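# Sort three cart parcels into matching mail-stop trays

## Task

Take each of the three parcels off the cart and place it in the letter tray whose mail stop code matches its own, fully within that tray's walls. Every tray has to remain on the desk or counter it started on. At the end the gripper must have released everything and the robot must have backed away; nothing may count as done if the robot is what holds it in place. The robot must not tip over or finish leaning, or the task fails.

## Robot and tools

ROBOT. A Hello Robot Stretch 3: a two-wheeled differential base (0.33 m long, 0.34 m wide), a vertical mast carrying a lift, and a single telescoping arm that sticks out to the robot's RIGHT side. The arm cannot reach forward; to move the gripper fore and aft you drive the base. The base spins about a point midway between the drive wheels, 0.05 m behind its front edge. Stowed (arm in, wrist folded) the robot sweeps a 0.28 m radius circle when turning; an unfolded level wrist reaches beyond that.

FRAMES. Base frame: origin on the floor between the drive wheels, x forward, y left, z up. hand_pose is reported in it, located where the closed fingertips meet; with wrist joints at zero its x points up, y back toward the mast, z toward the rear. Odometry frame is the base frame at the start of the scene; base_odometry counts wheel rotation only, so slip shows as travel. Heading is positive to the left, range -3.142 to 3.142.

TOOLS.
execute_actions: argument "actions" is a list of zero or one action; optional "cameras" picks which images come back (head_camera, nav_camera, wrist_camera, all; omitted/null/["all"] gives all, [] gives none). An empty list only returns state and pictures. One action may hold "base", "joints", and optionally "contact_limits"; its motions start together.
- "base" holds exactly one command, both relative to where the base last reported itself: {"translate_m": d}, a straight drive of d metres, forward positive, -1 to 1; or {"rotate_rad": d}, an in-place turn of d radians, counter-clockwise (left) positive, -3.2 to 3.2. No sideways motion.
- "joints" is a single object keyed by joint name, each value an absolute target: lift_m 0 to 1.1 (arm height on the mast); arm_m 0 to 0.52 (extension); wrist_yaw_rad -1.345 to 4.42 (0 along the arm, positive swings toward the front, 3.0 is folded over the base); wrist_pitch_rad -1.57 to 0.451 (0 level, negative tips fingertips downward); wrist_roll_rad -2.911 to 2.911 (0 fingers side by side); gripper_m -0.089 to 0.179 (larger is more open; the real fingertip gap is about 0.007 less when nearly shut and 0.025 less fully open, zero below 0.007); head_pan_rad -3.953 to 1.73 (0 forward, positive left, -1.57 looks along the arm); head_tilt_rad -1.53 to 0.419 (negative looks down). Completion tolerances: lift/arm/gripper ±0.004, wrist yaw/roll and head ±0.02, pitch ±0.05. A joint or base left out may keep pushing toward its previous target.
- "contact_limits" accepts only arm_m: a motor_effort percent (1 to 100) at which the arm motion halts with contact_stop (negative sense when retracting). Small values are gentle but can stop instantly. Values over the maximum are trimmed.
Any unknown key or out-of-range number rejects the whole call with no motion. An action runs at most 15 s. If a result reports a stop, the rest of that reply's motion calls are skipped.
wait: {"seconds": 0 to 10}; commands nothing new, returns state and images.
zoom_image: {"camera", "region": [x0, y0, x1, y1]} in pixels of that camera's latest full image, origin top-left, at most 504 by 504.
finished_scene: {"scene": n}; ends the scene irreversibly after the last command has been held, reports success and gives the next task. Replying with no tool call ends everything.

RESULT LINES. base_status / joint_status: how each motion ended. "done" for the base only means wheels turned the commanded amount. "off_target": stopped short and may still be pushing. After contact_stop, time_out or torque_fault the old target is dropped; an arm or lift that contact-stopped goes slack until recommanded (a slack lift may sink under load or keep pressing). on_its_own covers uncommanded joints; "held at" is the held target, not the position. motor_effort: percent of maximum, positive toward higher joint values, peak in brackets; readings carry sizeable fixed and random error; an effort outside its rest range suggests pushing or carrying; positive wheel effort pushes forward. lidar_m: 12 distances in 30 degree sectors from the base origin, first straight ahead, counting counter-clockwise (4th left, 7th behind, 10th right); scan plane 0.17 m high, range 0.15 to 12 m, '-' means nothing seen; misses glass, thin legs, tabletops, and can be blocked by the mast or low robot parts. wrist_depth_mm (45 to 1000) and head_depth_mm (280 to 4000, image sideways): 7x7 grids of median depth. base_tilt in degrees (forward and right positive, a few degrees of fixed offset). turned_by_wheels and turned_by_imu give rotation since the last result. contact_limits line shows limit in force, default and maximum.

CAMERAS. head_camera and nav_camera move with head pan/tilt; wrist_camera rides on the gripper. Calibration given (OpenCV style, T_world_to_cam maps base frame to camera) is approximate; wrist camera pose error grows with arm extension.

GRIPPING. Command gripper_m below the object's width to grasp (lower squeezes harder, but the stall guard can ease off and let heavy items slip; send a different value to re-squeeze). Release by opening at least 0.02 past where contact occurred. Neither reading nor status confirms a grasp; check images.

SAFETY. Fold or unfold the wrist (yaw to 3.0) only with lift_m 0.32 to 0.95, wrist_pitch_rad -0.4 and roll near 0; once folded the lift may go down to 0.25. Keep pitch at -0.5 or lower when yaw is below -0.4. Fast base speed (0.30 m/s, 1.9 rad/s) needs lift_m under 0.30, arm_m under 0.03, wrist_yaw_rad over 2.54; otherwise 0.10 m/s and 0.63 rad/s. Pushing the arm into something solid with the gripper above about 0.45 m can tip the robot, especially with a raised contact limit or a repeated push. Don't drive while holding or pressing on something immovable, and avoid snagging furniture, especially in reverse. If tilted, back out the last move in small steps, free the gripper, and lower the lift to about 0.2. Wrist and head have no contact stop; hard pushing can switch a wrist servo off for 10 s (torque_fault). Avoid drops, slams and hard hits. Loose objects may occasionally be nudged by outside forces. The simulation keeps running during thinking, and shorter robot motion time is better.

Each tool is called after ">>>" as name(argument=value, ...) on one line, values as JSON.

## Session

>>> execute_actions(actions=[])

Scene clock: 0.00 s.
base_odometry: x=+0.000 y=+0.000 heading=+0.000 (m, m, rad; odometry frame)
turned_by_wheels: +0.000 (rad since the last result)
turned_by_imu: +0.000 (rad since the last result)
base_tilt: forward=+1.2 right=-0.4 (deg)
lidar_m: 2.04 2.11 1.86 1.39 1.47 1.73 1.72 2.16 1.58 1.58 2.19 2.03
head_depth_mm: 1721 2224 2218 2223 2099 2227 2193 / 1520 2312 2306 2305 2270 2260 2228 / 1525 2363 2376 2365 2323 2368 2234 / 1523 2431 2475 2470 2404 2408 2136 / 1508 2524 2539 2519 2514 2460 2158 / 1720 2520 2608 2591 2624 2575 2258 / 1712 2492 2732 2730 2713 2664 2275
base_status: not commanded
joint_positions: lift_m=+0.545 arm_m=+0.002 wrist_yaw_rad=+2.826 wrist_pitch_rad=-0.548 wrist_roll_rad=+0.001 gripper_m=+0.037 head_pan_rad=+0.004 head_tilt_rad=-0.006
joint_status: not commanded
motor_effort: left_wheel=+0 right_wheel=+0 lift_m=+33 arm_m=-1 wrist_yaw_rad=+1 wrist_pitch_rad=+4 wrist_roll_rad=+0 gripper_m=+0 head_pan_rad=-1 head_tilt_rad=+2 (%)
hand_pose: x=+0.0427 y=+0.0492 z=+0.5301 quat_wxyz=(+0.296, +0.702, +0.082, +0.642) (m; base frame)
wrist_depth_mm: - - - - - - - / - - - - - - - / - - - - - - - / - - - - - - - / - 862 870 897 912 944 985 / 695 744 - 751 774 813 826 / 616 - 656 677 670 696 724
pictures: head_camera (sideways: a quarter turn clockwise sets it upright), nav_camera (sideways: a quarter turn counterclockwise sets it upright), wrist_camera
camera_calibration (this result's frames):
head_camera: T_world_to_cam=[[0.0284335, 0.0029111, -0.999591, 1.31902], [0.0145233, 0.999889, 0.00332509, -0.0019435], [0.99949, -0.0146119, 0.0283881, -0.0854294], [0, 0, 0, 1]] pos_world=[0.0479097, -0.00314482, 1.32091]
nav_camera: T_world_to_cam=[[0.0211749, 0.00675343, 0.999753, -1.25924], [0.0282773, -0.999581, 0.00615335, 0.0468583], [0.999376, 0.02814, -0.021357, -0.0213147], [0, 0, 0, 1]] pos_world=[0.0466407, 0.0559426, 1.25819]
wrist_camera: T_world_to_cam=[[0.934619, -0.348685, 0.0700431, -0.0716757], [-0.17115, -0.613599, -0.770846, 0.4857], [0.311761, 0.70846, -0.633159, 0.447172], [0, 0, 0, 1]] pos_world=[0.0107062, -0.0437711, 0.662551]
Images, in order (width x height): head_camera 896x504, nav_camera 672x504, wrist_camera 644x364.

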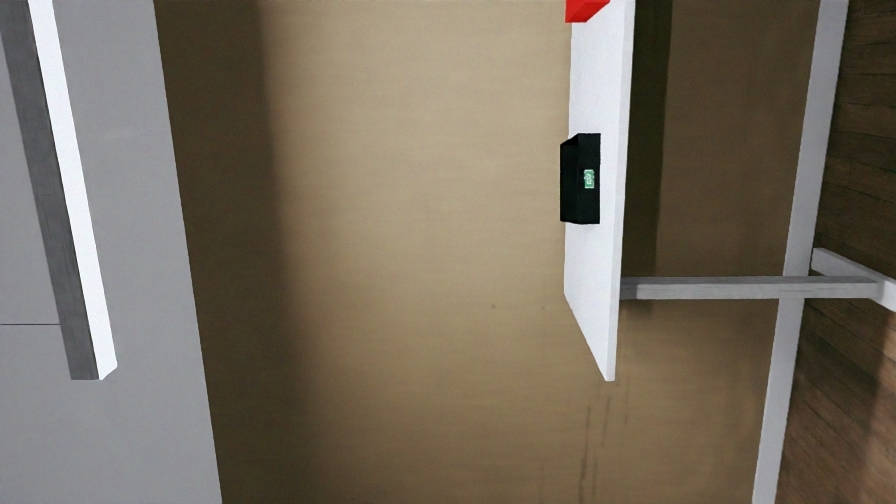

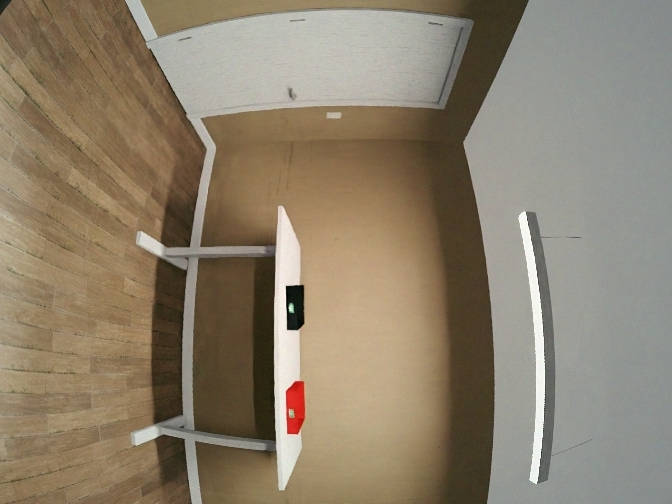

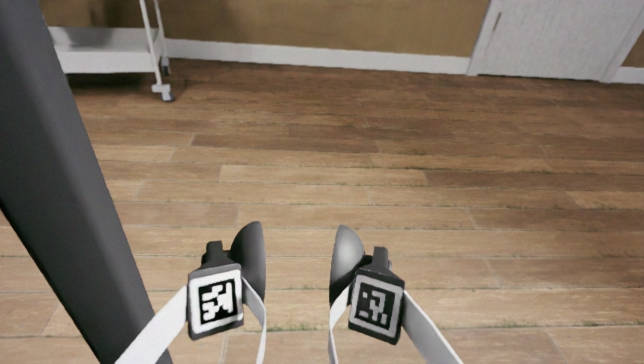

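>>> zoom_image(camera="head_camera", region=[540, 0, 660, 240])

>>> execute_actions(actions=[{"joints":{"head_pan_rad":-0.5,"head_tilt_rad":-0.3}}], cameras=["head_camera","nav_camera"])

Region (540, 0, 660, 240) of head_camera's 896x504 image, scaled by 2.100, with more detail than that image has.

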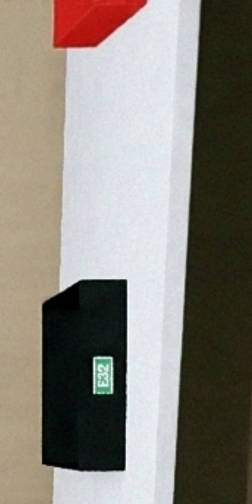

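Scene clock: 4.47 s.
base_odometry: x=+0.000 y=+0.000 heading=+0.000 (m, m, rad; odometry frame)
turned_by_wheels: +0.000 (rad since the last result)
turned_by_imu: +0.000 (rad since the last result)
base_tilt: forward=+1.2 right=-0.4 (deg)
lidar_m: 2.05 2.12 1.87 1.39 1.47 1.73 1.73 2.16 1.58 1.57 2.19 2.03
head_depth_mm: 2317 2410 2560 2709 2795 1989 1545 / 2233 2374 2486 2641 2700 1987 1528 / 2194 2299 2409 2555 2686 1998 1539 / 2130 2260 2353 2081 2558 2008 1538 / 2091 2208 2300 2409 2519 1995 1535 / 2033 2163 2236 2366 2451 2031 1544 / 2011 2088 2215 2292 2410 2005 1531
base_status: not commanded
joint_positions: lift_m=+0.545 arm_m=+0.002 wrist_yaw_rad=+2.826 wrist_pitch_rad=-0.548 wrist_roll_rad=+0.001 gripper_m=+0.037 head_pan_rad=-0.493 head_tilt_rad=-0.296
joint_status: all done
motor_effort: left_wheel=+0(0) right_wheel=+0(0) lift_m=+33(34) arm_m=-1(1) wrist_yaw_rad=+1(0) wrist_pitch_rad=+4(4) wrist_roll_rad=+0(0) gripper_m=+0(0) head_pan_rad=-4(42) head_tilt_rad=-3(30) (%)
hand_pose: x=+0.0427 y=+0.0492 z=+0.5301 quat_wxyz=(+0.296, +0.702, +0.082, +0.642) (m; base frame)
wrist_depth_mm: - - - - - - - / - - - - - - - / - - - - - - - / - - - - - - - / - 841 863 898 923 960 961 / 711 757 - 750 802 806 823 / 648 - 647 656 667 706 718
pictures: head_camera (sideways: a quarter turn clockwise sets it upright), nav_camera (sideways: a quarter turn counterclockwise sets it upright)
camera_calibration (this result's frames):
head_camera: T_world_to_cam=[[-0.226111, 0.124571, -0.966104, 1.2766], [0.48978, 0.871843, -0.00221282, 0.00236737], [0.842015, -0.473679, -0.258145, 0.288523], [0, 0, 0, 1]] pos_world=[0.0445537, -0.0244252, 1.30782]
nav_camera: T_world_to_cam=[[0.272542, -0.13878, 0.952082, -1.19834], [-0.4512, -0.892423, -0.000923931, 0.0589979], [0.849788, -0.429327, -0.305841, 0.349902], [0, 0, 0, 1]] pos_world=[0.0558767, 0.0365671, 1.24799]
Images, in order (width x height): head_camera 896x504, nav_camera 672x504.

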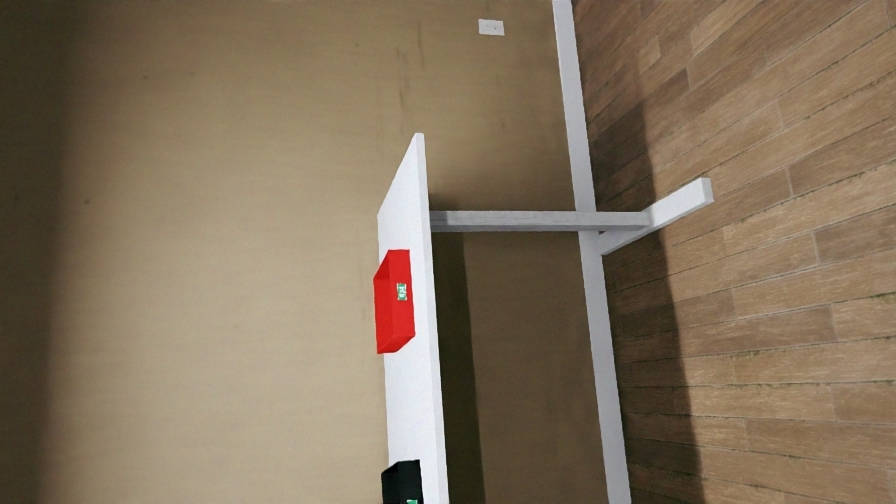

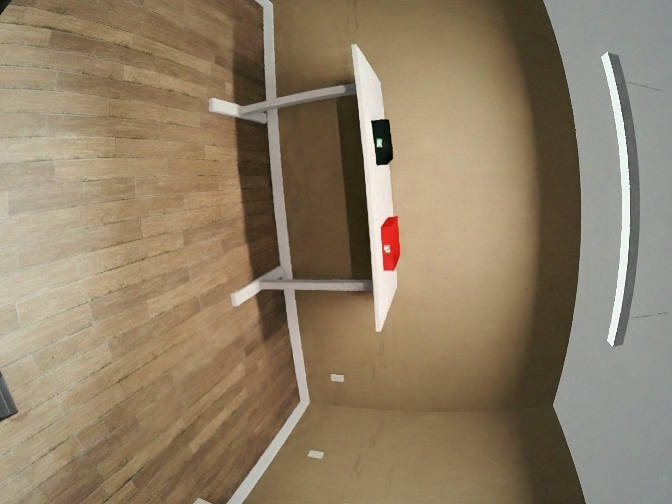

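>>> zoom_image(camera="head_camera", region=[350, 230, 450, 370])

>>> execute_actions(actions=[{"joints":{"head_pan_rad":-2.0,"head_tilt_rad":-0.4}}], cameras=["head_camera","nav_camera"])

Region (350, 230, 450, 370) of head_camera's 896x504 image, scaled by 3.600, with more detail than that image has; it fills the left 360 columns of this view, and the rest is white.

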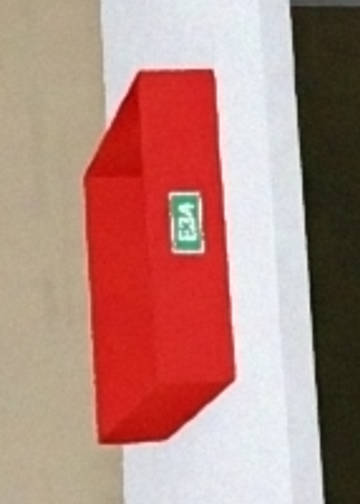

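Scene clock: 11.53 s.
base_odometry: x=+0.000 y=+0.000 heading=+0.000 (m, m, rad; odometry frame)
turned_by_wheels: +0.000 (rad since the last result)
turned_by_imu: +0.000 (rad since the last result)
base_tilt: forward=+1.0 right=-0.4 (deg)
lidar_m: 2.05 2.11 1.87 1.39 1.47 1.72 1.73 2.16 1.58 1.58 2.20 2.03
head_depth_mm: 1703 1808 1948 2079 2218 1763 1389 / 1670 1782 1907 2038 2177 1747 1397 / 1639 1741 1875 2001 2153 1768 1405 / 1621 1720 1833 1978 2119 1762 1395 / 1593 1694 1795 1934 2063 1773 1408 / 1577 1662 1756 1821 1985 1772 1408 / 1549 1638 1729 1798 1933 1781 1415
base_status: not commanded
joint_positions: lift_m=+0.545 arm_m=+0.002 wrist_yaw_rad=+2.826 wrist_pitch_rad=-0.548 wrist_roll_rad=+0.001 gripper_m=+0.037 head_pan_rad=-1.993 head_tilt_rad=-0.395
joint_status: all done
motor_effort: left_wheel=+0(0) right_wheel=+0(0) lift_m=+34(33) arm_m=-1(1) wrist_yaw_rad=+0(0) wrist_pitch_rad=+4(4) wrist_roll_rad=+0(0) gripper_m=+0(0) head_pan_rad=-5(52) head_tilt_rad=-3(17) (%)
hand_pose: x=+0.0427 y=+0.0492 z=+0.5301 quat_wxyz=(+0.296, +0.702, +0.082, +0.642) (m; base frame)
wrist_depth_mm: - - - - - - - / - - - - - - - / - - - - - - - / - - - - - - - / - 849 888 886 893 930 969 / 697 749 - 748 823 806 827 / 626 - 663 686 662 705 734
pictures: head_camera (sideways: a quarter turn clockwise sets it upright), nav_camera (sideways: a quarter turn counterclockwise sets it upright)
camera_calibration (this result's frames):
head_camera: T_world_to_cam=[[0.146858, 0.320322, -0.935856, 1.23483], [0.904432, -0.426598, -0.0040873, 0.00227796], [-0.400543, -0.845818, -0.352359, 0.418718], [0, 0, 0, 1]] pos_world=[-0.0156902, -0.0404109, 1.30317]
nav_camera: T_world_to_cam=[[-0.157084, -0.366165, 0.917196, -1.15018], [-0.922017, 0.387136, -0.00335624, 0.0650362], [-0.35385, -0.846197, -0.398423, 0.477731], [0, 0, 0, 1]] pos_world=[0.0483344, -0.0420805, 1.2455]
Images, in order (width x height): head_camera 896x504, nav_camera 672x504.

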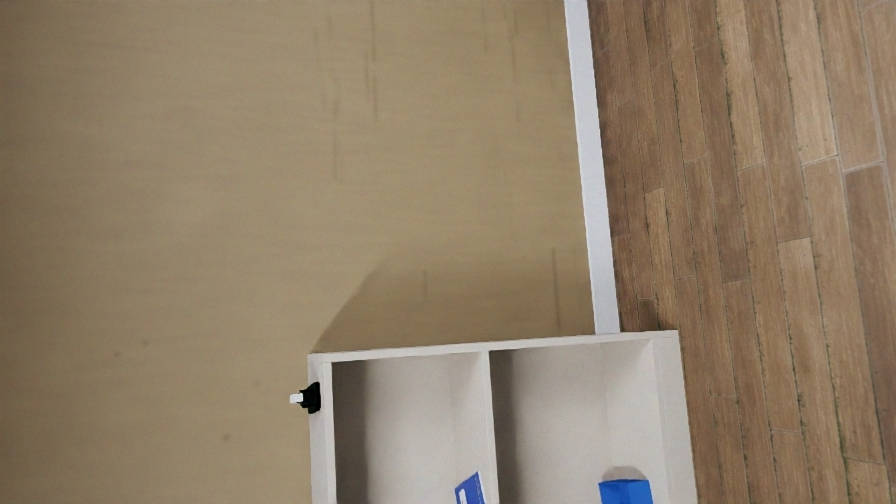

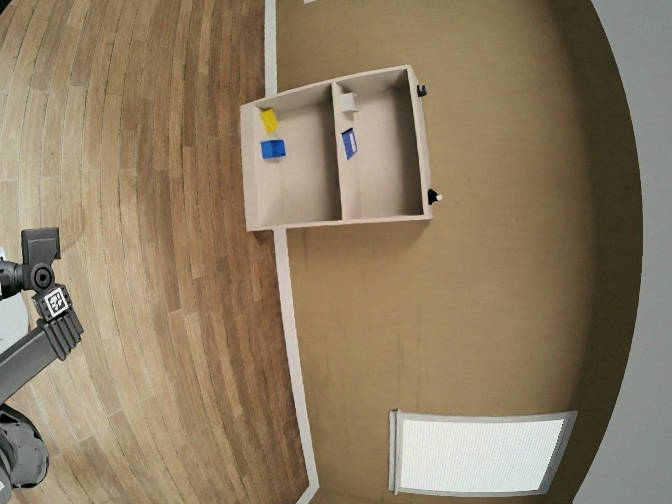

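>>> execute_actions(actions=[{"joints":{"head_pan_rad":-3.45,"head_tilt_rad":-0.4}}], cameras=["head_camera","nav_camera"])

Scene clock: 17.30 s.
base_odometry: x=+0.000 y=+0.000 heading=+0.000 (m, m, rad; odometry frame)
turned_by_wheels: +0.000 (rad since the last result)
turned_by_imu: +0.000 (rad since the last result)
base_tilt: forward=+1.0 right=-0.4 (deg)
lidar_m: 2.04 2.11 1.87 1.40 1.47 1.73 1.73 2.16 1.58 1.58 2.19 2.03
head_depth_mm: 2030 2164 2239 1831 1988 1765 1391 / 2005 2136 2102 1804 1963 1770 1391 / 1991 2131 2202 1800 1945 1766 1401 / 2012 2132 2222 1803 1953 1767 1404 / 1996 2125 2116 1794 1926 1767 1401 / 1989 2107 2210 1771 1910 1773 1400 / 1982 2110 2194 1769 1906 1779 1397
base_status: not commanded
joint_positions: lift_m=+0.545 arm_m=+0.002 wrist_yaw_rad=+2.826 wrist_pitch_rad=-0.548 wrist_roll_rad=+0.001 gripper_m=+0.037 head_pan_rad=-3.443 head_tilt_rad=-0.395
joint_status: all done
motor_effort: left_wheel=+0(0) right_wheel=+0(0) lift_m=+34(34) arm_m=-1(0) wrist_yaw_rad=+1(1) wrist_pitch_rad=+5(4) wrist_roll_rad=+0(0) gripper_m=+0(0) head_pan_rad=-5(51) head_tilt_rad=-3(4) (%)
hand_pose: x=+0.0427 y=+0.0492 z=+0.5301 quat_wxyz=(+0.296, +0.702, +0.082, +0.642) (m; base frame)
wrist_depth_mm: - - - - - - - / - - - - - - - / - - - - - - - / - - - - - - - / - 827 880 866 915 949 992 / 691 740 - 751 795 793 841 / 632 - 641 675 679 695 719
pictures: head_camera (sideways: a quarter turn clockwise sets it upright), nav_camera (sideways: a quarter turn counterclockwise sets it upright)
camera_calibration (this result's frames):
head_camera: T_world_to_cam=[[0.335749, -0.107208, -0.935831, 1.23364], [-0.314502, -0.949248, -0.00408866, 0.00971524], [-0.887897, 0.295693, -0.352426, 0.421779], [0, 0, 0, 1]] pos_world=[-0.0366423, 0.0167618, 1.30317]
nav_camera: T_world_to_cam=[[-0.382489, 0.111835, 0.917167, -1.14877], [0.273209, 0.961949, -0.003358, 0.0577476], [-0.882643, 0.249294, -0.398489, 0.481043], [0, 0, 0, 1]] pos_world=[-0.0305806, -0.0469987, 1.2455]
Images, in order (width x height): head_camera 896x504, nav_camera 672x504.

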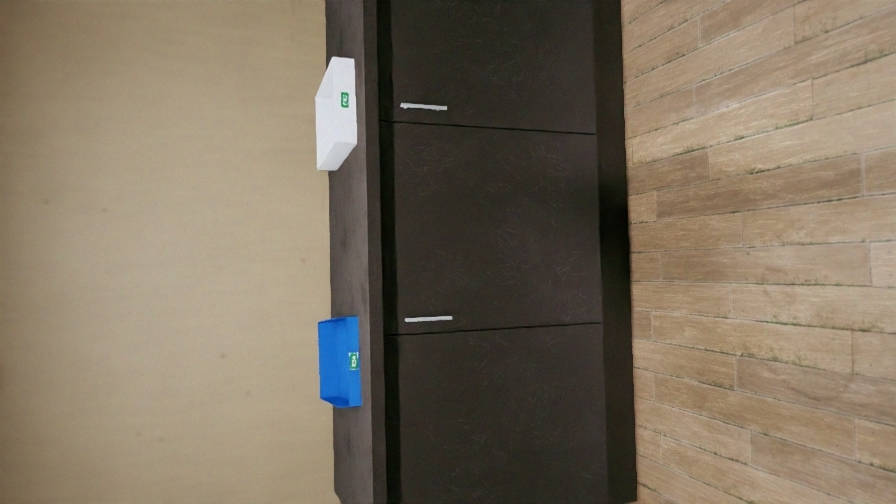

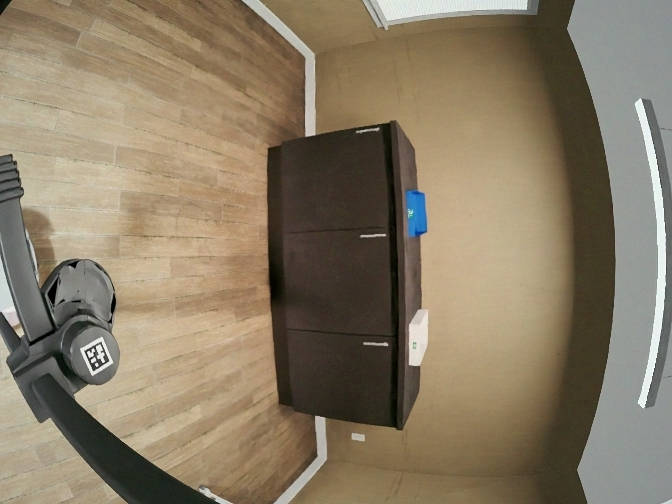

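>>> zoom_image(camera="head_camera", region=[300, 50, 390, 180])

>>> zoom_image(camera="head_camera", region=[300, 300, 390, 430])

Region (300, 50, 390, 180) of head_camera's 896x504 image, scaled by 3.877, with more detail than that image has; it fills the left 349 columns of this view, and the rest is white.

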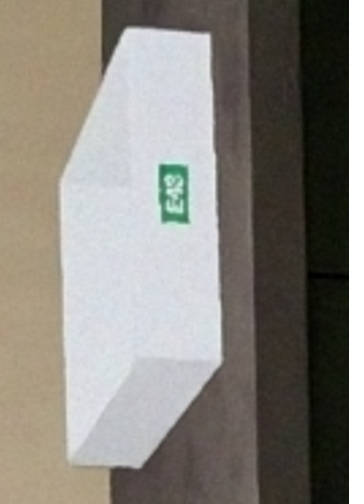

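Region (300, 300, 390, 430) of head_camera's 896x504 image, scaled by 3.877, with more detail than that image has; it fills the left 349 columns of this view, and the rest is white.

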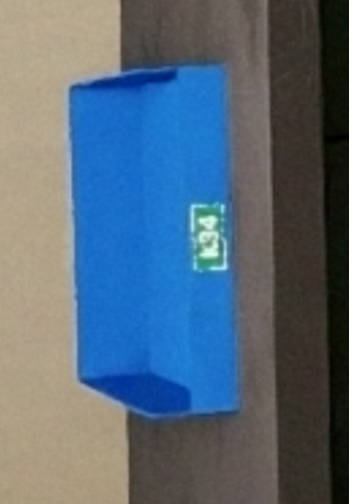

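>>> execute_actions(actions=[{"base":{"rotate_rad":2.0},"joints":{"head_pan_rad":-0.2,"head_tilt_rad":-0.5,"lift_m":0.9,"wrist_pitch_rad":-0.4}}], cameras=["head_camera","nav_camera"])

Scene clock: 40.43 s.
base_odometry: x=+0.000 y=+0.000 heading=+2.000 (m, m, rad; odometry frame)
turned_by_wheels: +2.000 (rad since the last result)
turned_by_imu: +1.991 (rad since the last result)
base_tilt: forward=+1.0 right=-0.3 (deg)
lidar_m: 1.42 1.74 1.73 2.30 1.89 1.72 1.77 2.03 2.05 2.27 1.88 1.39
head_depth_mm: 1532 1642 1775 1909 1977 1592 1293 / 1603 1710 1868 2033 2050 1592 1299 / 1670 1795 1941 1746 1891 1590 1303 / 1779 1915 2065 1805 1918 1595 1301 / 1869 2038 2204 1915 1969 1592 1306 / 1956 2183 2366 2612 2096 1603 1313 / 2104 2317 2562 2766 2075 1606 1313
base_status: done
joint_positions: lift_m=+0.900 arm_m=+0.002 wrist_yaw_rad=+2.826 wrist_pitch_rad=-0.421 wrist_roll_rad=+0.001 gripper_m=+0.037 head_pan_rad=-0.207 head_tilt_rad=-0.494
joint_status: all done
motor_effort: left_wheel=-2(4) right_wheel=+3(8) lift_m=+38(35) arm_m=+0(1) wrist_yaw_rad=+0(1) wrist_pitch_rad=+7(7) wrist_roll_rad=+0(0) gripper_m=+0(0) head_pan_rad=+5(53) head_tilt_rad=-4(19) (%)
hand_pose: x=+0.0482 y=+0.0662 z=+0.9118 quat_wxyz=(+0.255, +0.706, +0.038, +0.660) (m; base frame)
wrist_depth_mm: - - - - - - - / - - - - - - - / - - - - - - - / - - - - - - - / - - - - - - - / - - - - - - - / - - - - - - -
pictures: head_camera (sideways: a quarter turn clockwise sets it upright), nav_camera (sideways: a quarter turn counterclockwise sets it upright)
camera_calibration (this result's frames):
head_camera: T_world_to_cam=[[-0.432976, 0.0938345, -0.896508, 1.18702], [0.22349, 0.974688, -0.00591906, 0.00881582], [0.87326, -0.202923, -0.442988, 0.528886], [0, 0, 0, 1]] pos_world=[0.050126, -0.0126528, 1.29852]
nav_camera: T_world_to_cam=[[0.477924, -0.0936269, 0.873397, -1.09692], [-0.182112, -0.983261, -0.00575212, 0.0636414], [0.859316, -0.156307, -0.486974, 0.585557], [0, 0, 0, 1]] pos_world=[0.0326557, 0.0514017, 1.24357]
Images, in order (width x height): head_camera 896x504, nav_camera 672x504.

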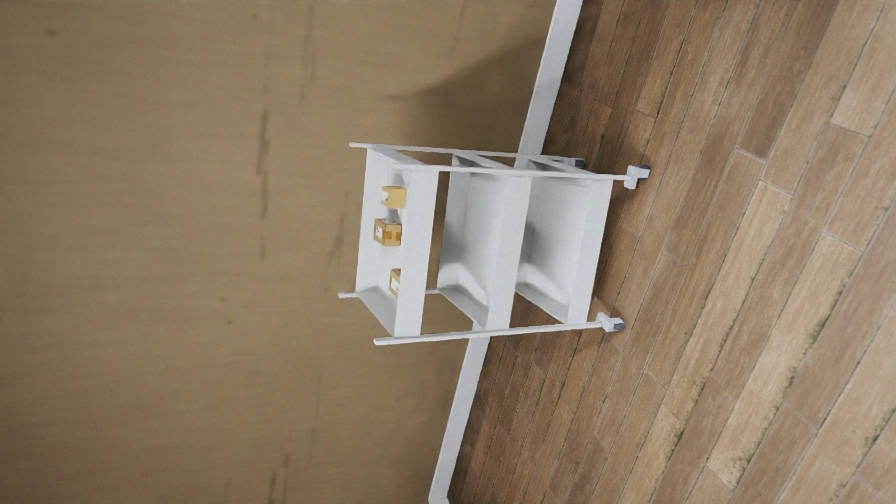

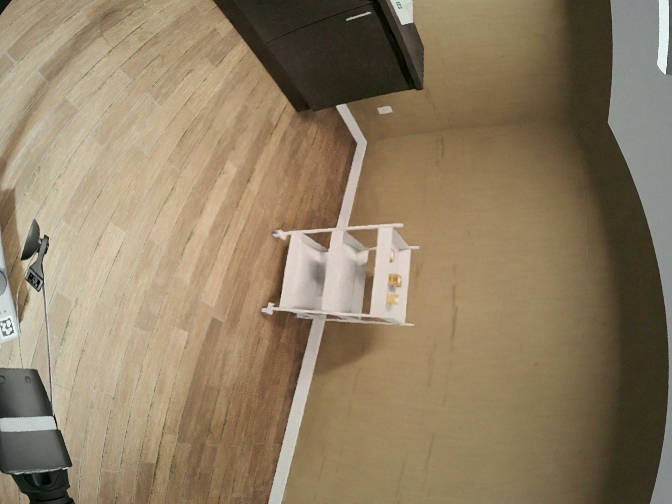

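>>> zoom_image(camera="head_camera", region=[330, 130, 460, 350])

Region (330, 130, 460, 350) of head_camera's 896x504 image, scaled by 2.291, with more detail than that image has; it fills the left 298 columns of this view, and the rest is white.

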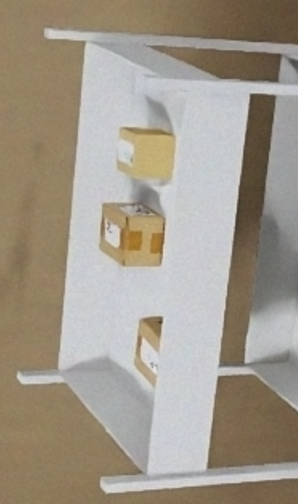

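>>> execute_actions(actions=[{"base":{"translate_m":1.0},"joints":{"wrist_yaw_rad":0.0,"gripper_m":0.09,"head_pan_rad":-0.6,"head_tilt_rad":-0.75}}], cameras=[])

>>> execute_actions(actions=[{"base":{"rotate_rad":1.10},"joints":{"wrist_pitch_rad":-1.255,"lift_m":0.97,"arm_m":0.15,"head_pan_rad":-1.7,"head_tilt_rad":-0.75}}])

Scene clock: 81.10 s.
base_odometry: x=-0.416 y=+0.909 heading=+2.000 (m, m, rad; odometry frame)
turned_by_wheels: +0.000 (rad since the last result)
turned_by_imu: +0.002 (rad since the last result)
base_tilt: forward=+1.0 right=-0.4 (deg)
lidar_m: 0.53 1.10 1.09 1.20 2.65 2.43 2.67 2.91 2.57 1.35 0.53 0.51
head_depth_mm: 892 1010 1152 1334 1516 1333 1146 / 904 1018 1161 992 819 1141 1147 / 911 1031 1177 926 846 1076 1150 / 921 1040 1196 915 845 1061 1125 / 928 1048 1211 963 752 995 1130 / 941 1068 1222 967 799 1097 1131 / 948 1076 1242 1476 1560 1343 1154
base_status: done
joint_positions: lift_m=+0.900 arm_m=+0.002 wrist_yaw_rad=+0.002 wrist_pitch_rad=-0.421 wrist_roll_rad=+0.001 gripper_m=+0.090 head_pan_rad=-0.593 head_tilt_rad=-0.741
joint_status: all done
motor_effort: left_wheel=-2(2) right_wheel=+3(8) lift_m=+38(38) arm_m=-1(0) wrist_yaw_rad=-2(1) wrist_pitch_rad=+7(7) wrist_roll_rad=+0(0) gripper_m=+0(80) head_pan_rad=-4(39) head_tilt_rad=-6(30) (%)
hand_pose: x=-0.0210 y=-0.3708 z=+0.9118 quat_wxyz=(+0.692, +0.149, -0.691, -0.147) (m; base frame)
wrist_depth_mm: 724 877 - - - - - / 767 905 - - - - - / 805 976 - - - - - / 851 - - - - - - / 864 - - - - - - / 913 - - - - - - / 964 - - - - - -
pictures: none
No camera images: the call's "cameras" was empty. Leave "cameras" out to get every camera's image.

Scene clock: 83.80 s.
base_odometry: x=-0.416 y=+0.909 heading=+3.100 (m, m, rad; odometry frame)
turned_by_wheels: +1.100 (rad since the last result)
turned_by_imu: +1.095 (rad since the last result)
base_tilt: forward=+1.1 right=-0.5 (deg)
lidar_m: 1.09 1.24 2.65 2.43 2.75 2.58 2.32 1.31 0.53 0.51 0.53 1.09
head_depth_mm: 900 996 - - 1512 1331 1147 / 906 995 - 878 841 1249 1144 / 917 998 - - 839 1097 1145 / 923 1029 - - 1029 1059 1150 / 933 1055 1239 946 780 997 1127 / 946 1068 1232 965 801 1244 1128 / 958 1088 1252 1482 1560 1347 1154
base_status: done
joint_positions: lift_m=+0.970 arm_m=+0.150 wrist_yaw_rad=+0.001 wrist_pitch_rad=-1.255 wrist_roll_rad=+0.001 gripper_m=+0.090 head_pan_rad=-1.693 head_tilt_rad=-0.741
joint_status: all done
motor_effort: left_wheel=-1(5) right_wheel=+2(8) lift_m=+38(39) arm_m=+4(6) wrist_yaw_rad=+0(1) wrist_pitch_rad=+0(8) wrist_roll_rad=+0(0) gripper_m=+0(0) head_pan_rad=-4(52) head_tilt_rad=-6(6) (%)
hand_pose: x=-0.0216 y=-0.3514 z=+0.8575 quat_wxyz=(+0.572, +0.415, -0.572, -0.415) (m; base frame)
wrist_depth_mm: - 387 343 402 416 425 842 / - 349 342 386 394 404 978 / - - 633 647 649 395 - / 920 - 928 869 839 - - / 903 938 975 - - - - / 933 - 933 960 - - - / 867 920 932 947 964 - -
pictures: head_camera (sideways: a quarter turn clockwise sets it upright), nav_camera (sideways: a quarter turn counterclockwise sets it upright), wrist_camera
camera_calibration (this result's frames):
head_camera: T_world_to_cam=[[0.0819428, 0.643661, -0.760911, 1.00708], [0.990359, -0.138147, -0.0102072, 0.00971802], [-0.111687, -0.752739, -0.648776, 0.802631], [0, 0, 0, 1]] pos_world=[-0.00250354, -0.0427036, 1.28712]
nav_camera: T_world_to_cam=[[-0.0770763, -0.681494, 0.727754, -0.903665], [-0.994892, 0.100299, -0.0114455, 0.0760087], [-0.0651929, -0.724918, -0.685743, 0.849783], [0, 0, 0, 1]] pos_world=[0.061369, -0.00744318, 1.24125]
wrist_camera: T_world_to_cam=[[-0.996648, -0.0141452, 0.0805775, -0.107382], [-0.027944, 0.984561, -0.172796, 0.533126], [-0.0768892, -0.174468, -0.981656, 0.938562], [0, 0, 0, 1]] pos_world=[-0.0199589, -0.362664, 1.02212]
Images, in order (width x height): head_camera 896x504, nav_camera 672x504, wrist_camera 644x364.

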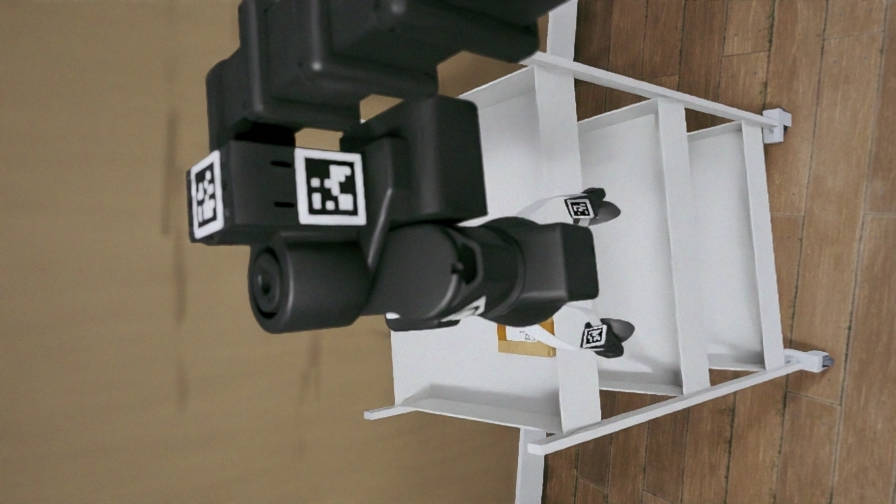

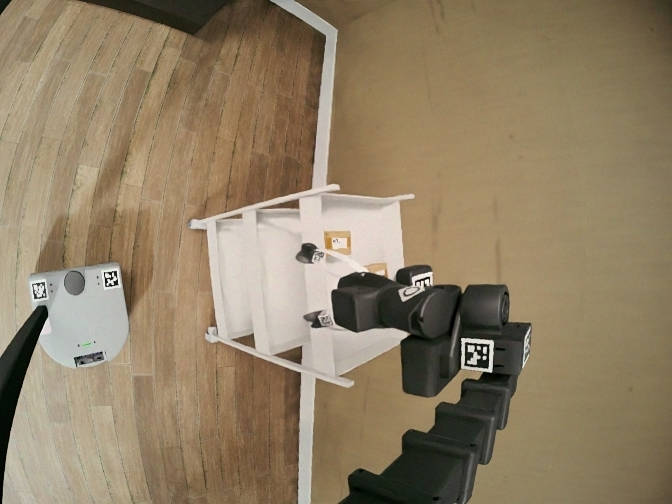

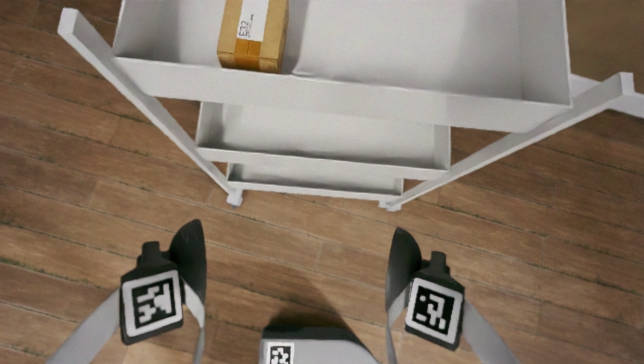

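>>> execute_actions(actions=[{"base":{"translate_m":0.04},"joints":{"arm_m":0.38,"lift_m":0.95}}], cameras=["wrist_camera"])

Scene clock: 89.40 s.
base_odometry: x=-0.456 y=+0.911 heading=+3.100 (m, m, rad; odometry frame)
turned_by_wheels: +0.000 (rad since the last result)
turned_by_imu: +0.000 (rad since the last result)
base_tilt: forward=+0.9 right=-0.4 (deg)
lidar_m: 1.05 1.19 2.64 2.43 2.76 2.62 2.34 1.32 0.53 0.51 1.27 1.05
head_depth_mm: 905 1020 1109 - 1475 1332 1142 / 915 1009 - 923 933 1117 1141 / 923 - 1218 911 845 1093 1148 / 933 - 1236 920 841 1068 1151 / 944 1066 1238 941 823 1001 1124 / 956 1076 1241 1393 845 1307 1154 / 966 1100 1259 1492 1590 1332 1148
base_status: done
joint_positions: lift_m=+0.950 arm_m=+0.380 wrist_yaw_rad=+0.001 wrist_pitch_rad=-1.256 wrist_roll_rad=+0.001 gripper_m=+0.090 head_pan_rad=-1.693 head_tilt_rad=-0.741
joint_status: all done
motor_effort: left_wheel=-2(2) right_wheel=+3(6) lift_m=+29(31) arm_m=+4(8) wrist_yaw_rad=+0(1) wrist_pitch_rad=+0(0) wrist_roll_rad=+0(0) gripper_m=+0(0) head_pan_rad=-3(4) head_tilt_rad=-6(6) (%)
hand_pose: x=-0.0216 y=-0.5812 z=+0.8378 quat_wxyz=(+0.572, +0.415, -0.572, -0.416) (m; base frame)
wrist_depth_mm: - - 368 375 383 370 350 / - - 365 367 324 385 365 / 944 959 350 353 313 323 350 / 938 333 333 343 350 355 350 / 907 322 323 327 341 349 346 / 869 - 273 321 - 337 339 / 844 871 306 311 288 328 324
pictures: wrist_camera
camera_calibration (this result's frames):
wrist_camera: T_world_to_cam=[[-0.996653, -0.0138566, 0.0805661, -0.108884], [-0.0275909, 0.984718, -0.171955, 0.755335], [-0.0769522, -0.173602, -0.981805, 0.87971], [0, 0, 0, 1]] pos_world=[-0.0199834, -0.592581, 1.00236]
Images, in order (width x height): wrist_camera 644x364.

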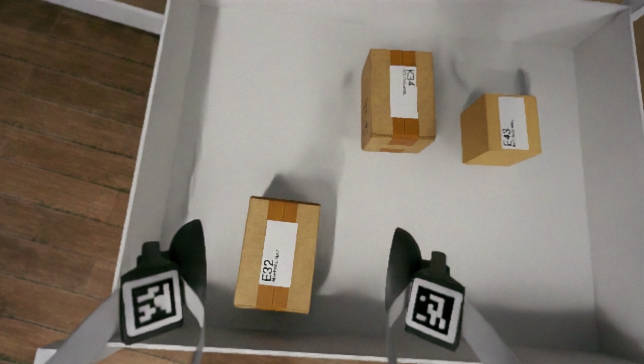

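>>> execute_actions(actions=[{"base":{"translate_m":-0.19},"joints":{"arm_m":0.495,"lift_m":0.89,"gripper_m":0.08}}], cameras=["wrist_camera"])

Scene clock: 107.03 s.
base_odometry: x=-0.266 y=+0.903 heading=+3.099 (m, m, rad; odometry frame)
turned_by_wheels: +0.000 (rad since the last result)
turned_by_imu: +0.000 (rad since the last result)
base_tilt: forward=+1.0 right=-0.3 (deg)
lidar_m: 1.24 1.40 2.68 2.42 2.71 2.43 2.24 1.27 0.51 0.51 0.53 1.24
head_depth_mm: 868 976 1115 1238 - - 1112 / 878 991 1092 - 1505 1329 1147 / 884 981 - 1332 1475 1303 1148 / 899 973 1161 938 848 1065 1152 / 904 1004 1181 918 820 998 1133 / 915 1035 1196 934 821 1001 1130 / 926 1046 1220 957 780 973 1112
base_status: done
joint_positions: lift_m=+0.890 arm_m=+0.495 wrist_yaw_rad=+0.001 wrist_pitch_rad=-1.256 wrist_roll_rad=+0.001 gripper_m=+0.080 head_pan_rad=-1.693 head_tilt_rad=-0.741
joint_status: all done
motor_effort: left_wheel=-1(5) right_wheel=+3(4) lift_m=+29(28) arm_m=+4(2) wrist_yaw_rad=+0(0) wrist_pitch_rad=+0(0) wrist_roll_rad=+0(0) gripper_m=+0(48) head_pan_rad=-4(4) head_tilt_rad=-6(6) (%)
hand_pose: x=-0.0216 y=-0.6961 z=+0.7777 quat_wxyz=(+0.572, +0.415, -0.572, -0.416) (m; base frame)
wrist_depth_mm: 253 658 629 613 553 468 461 / 281 283 276 267 267 563 540 / 273 276 288 290 294 691 681 / 269 224 276 283 287 960 874 / 259 218 268 228 279 960 964 / 252 256 261 263 - 917 946 / 246 251 254 258 264 915 942
pictures: wrist_camera
camera_calibration (this result's frames):
wrist_camera: T_world_to_cam=[[-0.996653, -0.0138869, 0.0805605, -0.105657], [-0.0275878, 0.98479, -0.171545, 0.857885], [-0.076953, -0.173193, -0.981877, 0.801175], [0, 0, 0, 1]] pos_world=[-0.0199836, -0.707546, 0.942333]
Images, in order (width x height): wrist_camera 644x364.

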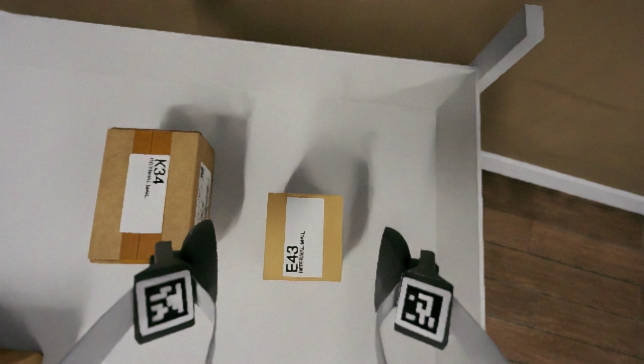

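>>> execute_actions(actions=[{"base":{"translate_m":-0.005},"joints":{"arm_m":0.508,"lift_m":0.85,"gripper_m":0.077}}], cameras=["wrist_camera"])

Scene clock: 117.20 s.
base_odometry: x=-0.261 y=+0.903 heading=+3.099 (m, m, rad; odometry frame)
turned_by_wheels: +0.000 (rad since the last result)
turned_by_imu: +0.000 (rad since the last result)
base_tilt: forward=+1.0 right=-0.3 (deg)
lidar_m: 1.24 1.40 2.68 2.43 2.70 2.43 2.25 1.26 0.51 0.51 0.53 1.24
head_depth_mm: 868 976 1118 1291 - - - / 877 989 1130 - - 1300 1145 / 884 995 - 1357 1473 1302 1144 / 891 989 1185 926 841 1060 1149 / 904 1007 1175 901 823 993 1130 / 912 1036 1190 934 821 996 1132 / 922 1050 1205 958 760 970 1109
base_status: done
joint_positions: lift_m=+0.850 arm_m=+0.508 wrist_yaw_rad=+0.001 wrist_pitch_rad=-1.256 wrist_roll_rad=+0.001 gripper_m=+0.077 head_pan_rad=-1.693 head_tilt_rad=-0.741
joint_status: all done
motor_effort: left_wheel=-1(5) right_wheel=+2(4) lift_m=+29(30) arm_m=+4(3) wrist_yaw_rad=+0(0) wrist_pitch_rad=+0(0) wrist_roll_rad=+0(0) gripper_m=+0(22) head_pan_rad=-4(3) head_tilt_rad=-6(6) (%)
hand_pose: x=-0.0216 y=-0.7091 z=+0.7377 quat_wxyz=(+0.572, +0.415, -0.572, -0.416) (m; base frame)
wrist_depth_mm: 204 205 211 527 505 449 422 / 242 245 249 240 230 221 521 / 233 194 245 250 257 235 648 / 182 184 236 243 248 229 858 / 177 180 229 187 241 222 944 / 174 177 202 181 - 216 944 / 213 213 218 222 226 187 863
pictures: wrist_camera
camera_calibration (this result's frames):
wrist_camera: T_world_to_cam=[[-0.996653, -0.0138945, 0.0805595, -0.102619], [-0.0275883, 0.984805, -0.171457, 0.86375], [-0.0769531, -0.173106, -0.981892, 0.759721], [0, 0, 0, 1]] pos_world=[-0.0199836, -0.720539, 0.902327]
Images, in order (width x height): wrist_camera 644x364.

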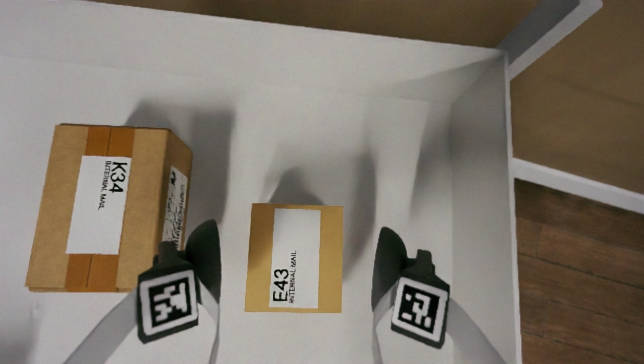

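>>> execute_actions(actions=[{"joints":{"lift_m":0.806}}], cameras=["wrist_camera"])

>>> execute_actions(actions=[{"joints":{"gripper_m":0.013}}], cameras=["wrist_camera"])

Scene clock: 121.97 s.
base_odometry: x=-0.261 y=+0.903 heading=+3.099 (m, m, rad; odometry frame)
turned_by_wheels: +0.000 (rad since the last result)
turned_by_imu: +0.000 (rad since the last result)
base_tilt: forward=+1.0 right=-0.4 (deg)
lidar_m: 1.24 1.40 2.67 2.43 2.70 2.43 2.25 1.27 0.51 0.51 0.53 1.24
head_depth_mm: 867 975 1113 1295 1508 - - / 876 990 1133 1287 - 1285 1146 / 885 1001 1113 1341 1464 1312 1146 / 896 1007 - 925 844 1063 1152 / 905 1022 1176 885 818 993 1123 / 915 1033 1194 932 822 992 1133 / 924 1046 1208 957 757 973 1109
base_status: not commanded
joint_positions: lift_m=+0.806 arm_m=+0.508 wrist_yaw_rad=+0.001 wrist_pitch_rad=-1.256 wrist_roll_rad=+0.001 gripper_m=+0.077 head_pan_rad=-1.693 head_tilt_rad=-0.741
joint_status: all done
motor_effort: left_wheel=-1(1) right_wheel=+3(2) lift_m=+29(29) arm_m=+4(4) wrist_yaw_rad=+0(0) wrist_pitch_rad=+0(0) wrist_roll_rad=+0(0) gripper_m=+0(0) head_pan_rad=-4(5) head_tilt_rad=-6(6) (%)
hand_pose: x=-0.0216 y=-0.7091 z=+0.6938 quat_wxyz=(+0.572, +0.415, -0.572, -0.416) (m; base frame)
wrist_depth_mm: 202 199 192 185 180 174 423 / 198 203 206 213 217 194 495 / 144 155 201 207 208 190 621 / 140 158 194 198 204 185 777 / 136 160 143 143 198 182 879 / 133 143 139 139 - 178 858 / 171 174 176 181 185 165 801
pictures: wrist_camera
camera_calibration (this result's frames):
wrist_camera: T_world_to_cam=[[-0.996653, -0.0138943, 0.0805594, -0.0990753], [-0.027588, 0.984805, -0.171457, 0.856209], [-0.0769531, -0.173106, -0.981892, 0.716527], [0, 0, 0, 1]] pos_world=[-0.0199836, -0.720541, 0.858337]
Images, in order (width x height): wrist_camera 644x364.

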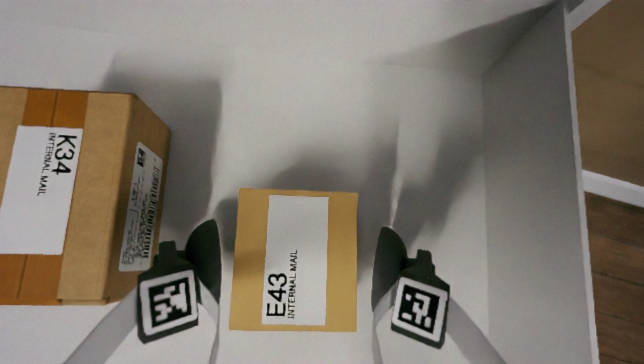

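Scene clock: 123.10 s.
base_odometry: x=-0.261 y=+0.903 heading=+3.099 (m, m, rad; odometry frame)
turned_by_wheels: +0.000 (rad since the last result)
turned_by_imu: +0.000 (rad since the last result)
base_tilt: forward=+1.0 right=-0.5 (deg)
lidar_m: 1.24 1.40 2.68 2.43 2.71 2.43 2.25 1.26 0.51 0.51 0.53 1.24
head_depth_mm: 873 980 1111 1293 1500 - - / 879 981 1129 1293 - 1291 1145 / 887 997 1116 1352 1465 1296 1148 / 893 1006 - 926 845 1063 1154 / 903 1023 1171 880 823 997 1132 / 921 1030 1192 931 823 999 1126 / 926 1043 1204 962 760 976 1107
base_status: not commanded
joint_positions: lift_m=+0.806 arm_m=+0.508 wrist_yaw_rad=+0.001 wrist_pitch_rad=-1.256 wrist_roll_rad=+0.001 gripper_m=+0.014 head_pan_rad=-1.693 head_tilt_rad=-0.741
joint_status: all done
motor_effort: left_wheel=-1(1) right_wheel=+2(2) lift_m=+29(29) arm_m=+4(4) wrist_yaw_rad=+1(0) wrist_pitch_rad=+0(0) wrist_roll_rad=+0(0) gripper_m=-18(91) head_pan_rad=-5(4) head_tilt_rad=-6(6) (%)
hand_pose: x=-0.0216 y=-0.7091 z=+0.6938 quat_wxyz=(+0.572, +0.415, -0.572, -0.416) (m; base frame)
wrist_depth_mm: 202 198 191 187 181 174 423 / 199 203 208 212 217 194 494 / 144 156 200 205 209 190 605 / 140 158 193 199 203 185 764 / 135 159 139 139 197 182 861 / 133 161 134 135 193 179 850 / 173 175 177 156 184 174 860
pictures: wrist_camera
camera_calibration (this result's frames):
wrist_camera: T_world_to_cam=[[-0.996653, -0.0138949, 0.0805595, -0.0990757], [-0.0275886, 0.984805, -0.171457, 0.856209], [-0.076953, -0.173106, -0.981892, 0.716526], [0, 0, 0, 1]] pos_world=[-0.0199836, -0.720541, 0.858337]
Images, in order (width x height): wrist_camera 644x364.

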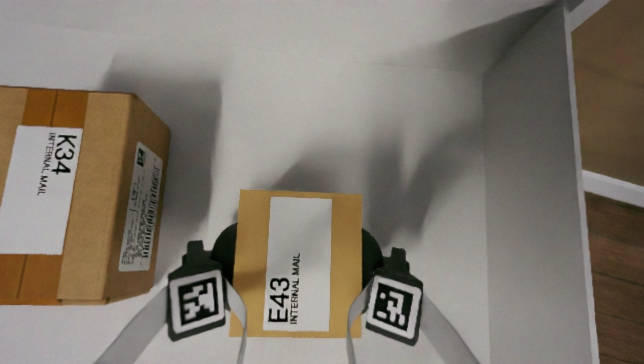

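>>> execute_actions(actions=[{"joints":{"lift_m":0.875}}], cameras=[])

>>> execute_actions(actions=[{"base":{"translate_m":0.80},"joints":{"lift_m":1.1,"arm_m":0.1,"wrist_pitch_rad":-0.72,"head_pan_rad":-0.1,"head_tilt_rad":-0.55}}], cameras=["head_camera","wrist_camera"])

Scene clock: 143.23 s.
base_odometry: x=-0.261 y=+0.903 heading=+3.099 (m, m, rad; odometry frame)
turned_by_wheels: +0.000 (rad since the last result)
turned_by_imu: +0.000 (rad since the last result)
base_tilt: forward=+0.9 right=-0.4 (deg)
lidar_m: 1.24 1.40 2.68 2.42 2.70 2.42 2.25 1.26 0.51 0.51 0.53 1.24
head_depth_mm: 867 975 1116 1272 - - 1104 / 883 982 1108 - 1512 1331 1144 / 888 982 - 1345 1505 1296 1142 / 897 972 1180 927 841 1067 1153 / 905 1001 1178 903 819 993 1121 / 914 1033 1188 932 818 997 1130 / 922 1049 1213 954 759 971 1109
base_status: not commanded
joint_positions: lift_m=+0.875 arm_m=+0.508 wrist_yaw_rad=+0.001 wrist_pitch_rad=-1.257 wrist_roll_rad=+0.001 gripper_m=+0.014 head_pan_rad=-1.693 head_tilt_rad=-0.741
joint_status: all done
motor_effort: left_wheel=-1(1) right_wheel=+2(3) lift_m=+38(39) arm_m=+4(3) wrist_yaw_rad=+0(0) wrist_pitch_rad=+1(0) wrist_roll_rad=+0(0) gripper_m=-18(17) head_pan_rad=-4(4) head_tilt_rad=-5(6) (%)
hand_pose: x=-0.0216 y=-0.7089 z=+0.7624 quat_wxyz=(+0.572, +0.416, -0.572, -0.416) (m; base frame)
wrist_depth_mm: 701 662 626 588 528 456 443 / 265 261 251 241 248 516 531 / 258 266 270 277 278 690 646 / 251 209 262 267 272 907 884 / 244 202 139 139 264 941 940 / 238 200 134 136 256 879 897 / 231 235 239 187 247 867 900
pictures: none
No camera images: the call's "cameras" was empty. Leave "cameras" out to get every camera's image.

Scene clock: 152.63 s.
base_odometry: x=-1.060 y=+0.937 heading=+3.099 (m, m, rad; odometry frame)
turned_by_wheels: +0.000 (rad since the last result)
turned_by_imu: +0.000 (rad since the last result)
base_tilt: forward=+1.1 right=-0.5 (deg)
lidar_m: 0.46 0.52 0.87 2.49 2.54 3.39 2.61 0.73 0.70 1.25 0.55 0.46
head_depth_mm: 848 926 1001 767 565 588 688 / 857 936 1019 769 565 602 702 / 870 952 1026 765 569 613 718 / 879 963 1027 767 569 625 734 / 887 973 1045 767 570 624 754 / 899 987 1057 737 571 652 769 / 911 1003 1077 778 594 663 790
base_status: done
joint_positions: lift_m=+1.100 arm_m=+0.100 wrist_yaw_rad=+0.001 wrist_pitch_rad=-0.740 wrist_roll_rad=+0.001 gripper_m=+0.014 head_pan_rad=-0.107 head_tilt_rad=-0.557
joint_status: all done
motor_effort: left_wheel=-1(2) right_wheel=+2(8) lift_m=+38(38) arm_m=-4(5) wrist_yaw_rad=+0(0) wrist_pitch_rad=+7(7) wrist_roll_rad=+0(0) gripper_m=-18(18) head_pan_rad=+5(53) head_tilt_rad=+4(27) (%)
hand_pose: x=-0.0215 y=-0.4181 z=+1.0479 quat_wxyz=(+0.659, +0.256, -0.659, -0.256) (m; base frame)
wrist_depth_mm: - - - 921 886 845 801 / - - - - 985 903 858 / - - - - - - 913 / - - - - - - 726 / - - 139 140 - 914 660 / - - 134 135 - 892 583 / - - - 134 - 813 764
pictures: head_camera (sideways: a quarter turn clockwise sets it upright), wrist_camera
camera_calibration (this result's frames):
head_camera: T_world_to_cam=[[-0.495277, 0.0560523, -0.866925, 1.14881], [0.124636, 0.992177, -0.0070542, 0.0108961], [0.859748, -0.111544, -0.498389, 0.601056], [0, 0, 0, 1]] pos_world=[0.0508666, -0.00816055, 1.29557]
wrist_camera: T_world_to_cam=[[-0.99668, 0.0271641, 0.0767571, -0.102295], [-0.0278412, 0.772185, -0.634787, 1.02705], [-0.0765141, -0.634817, -0.768865, 0.698349], [0, 0, 0, 1]] pos_world=[-0.0199278, -0.346969, 1.19674]
Images, in order (width x height): head_camera 896x504, wrist_camera 644x364.

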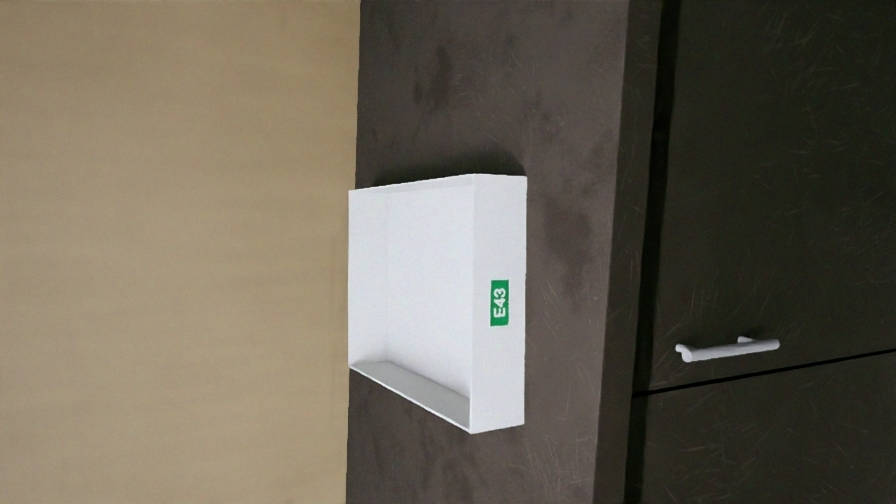

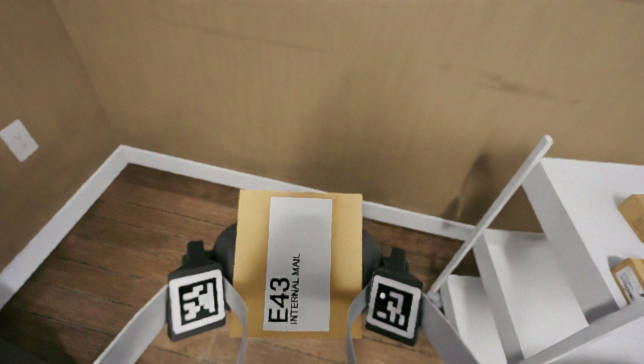

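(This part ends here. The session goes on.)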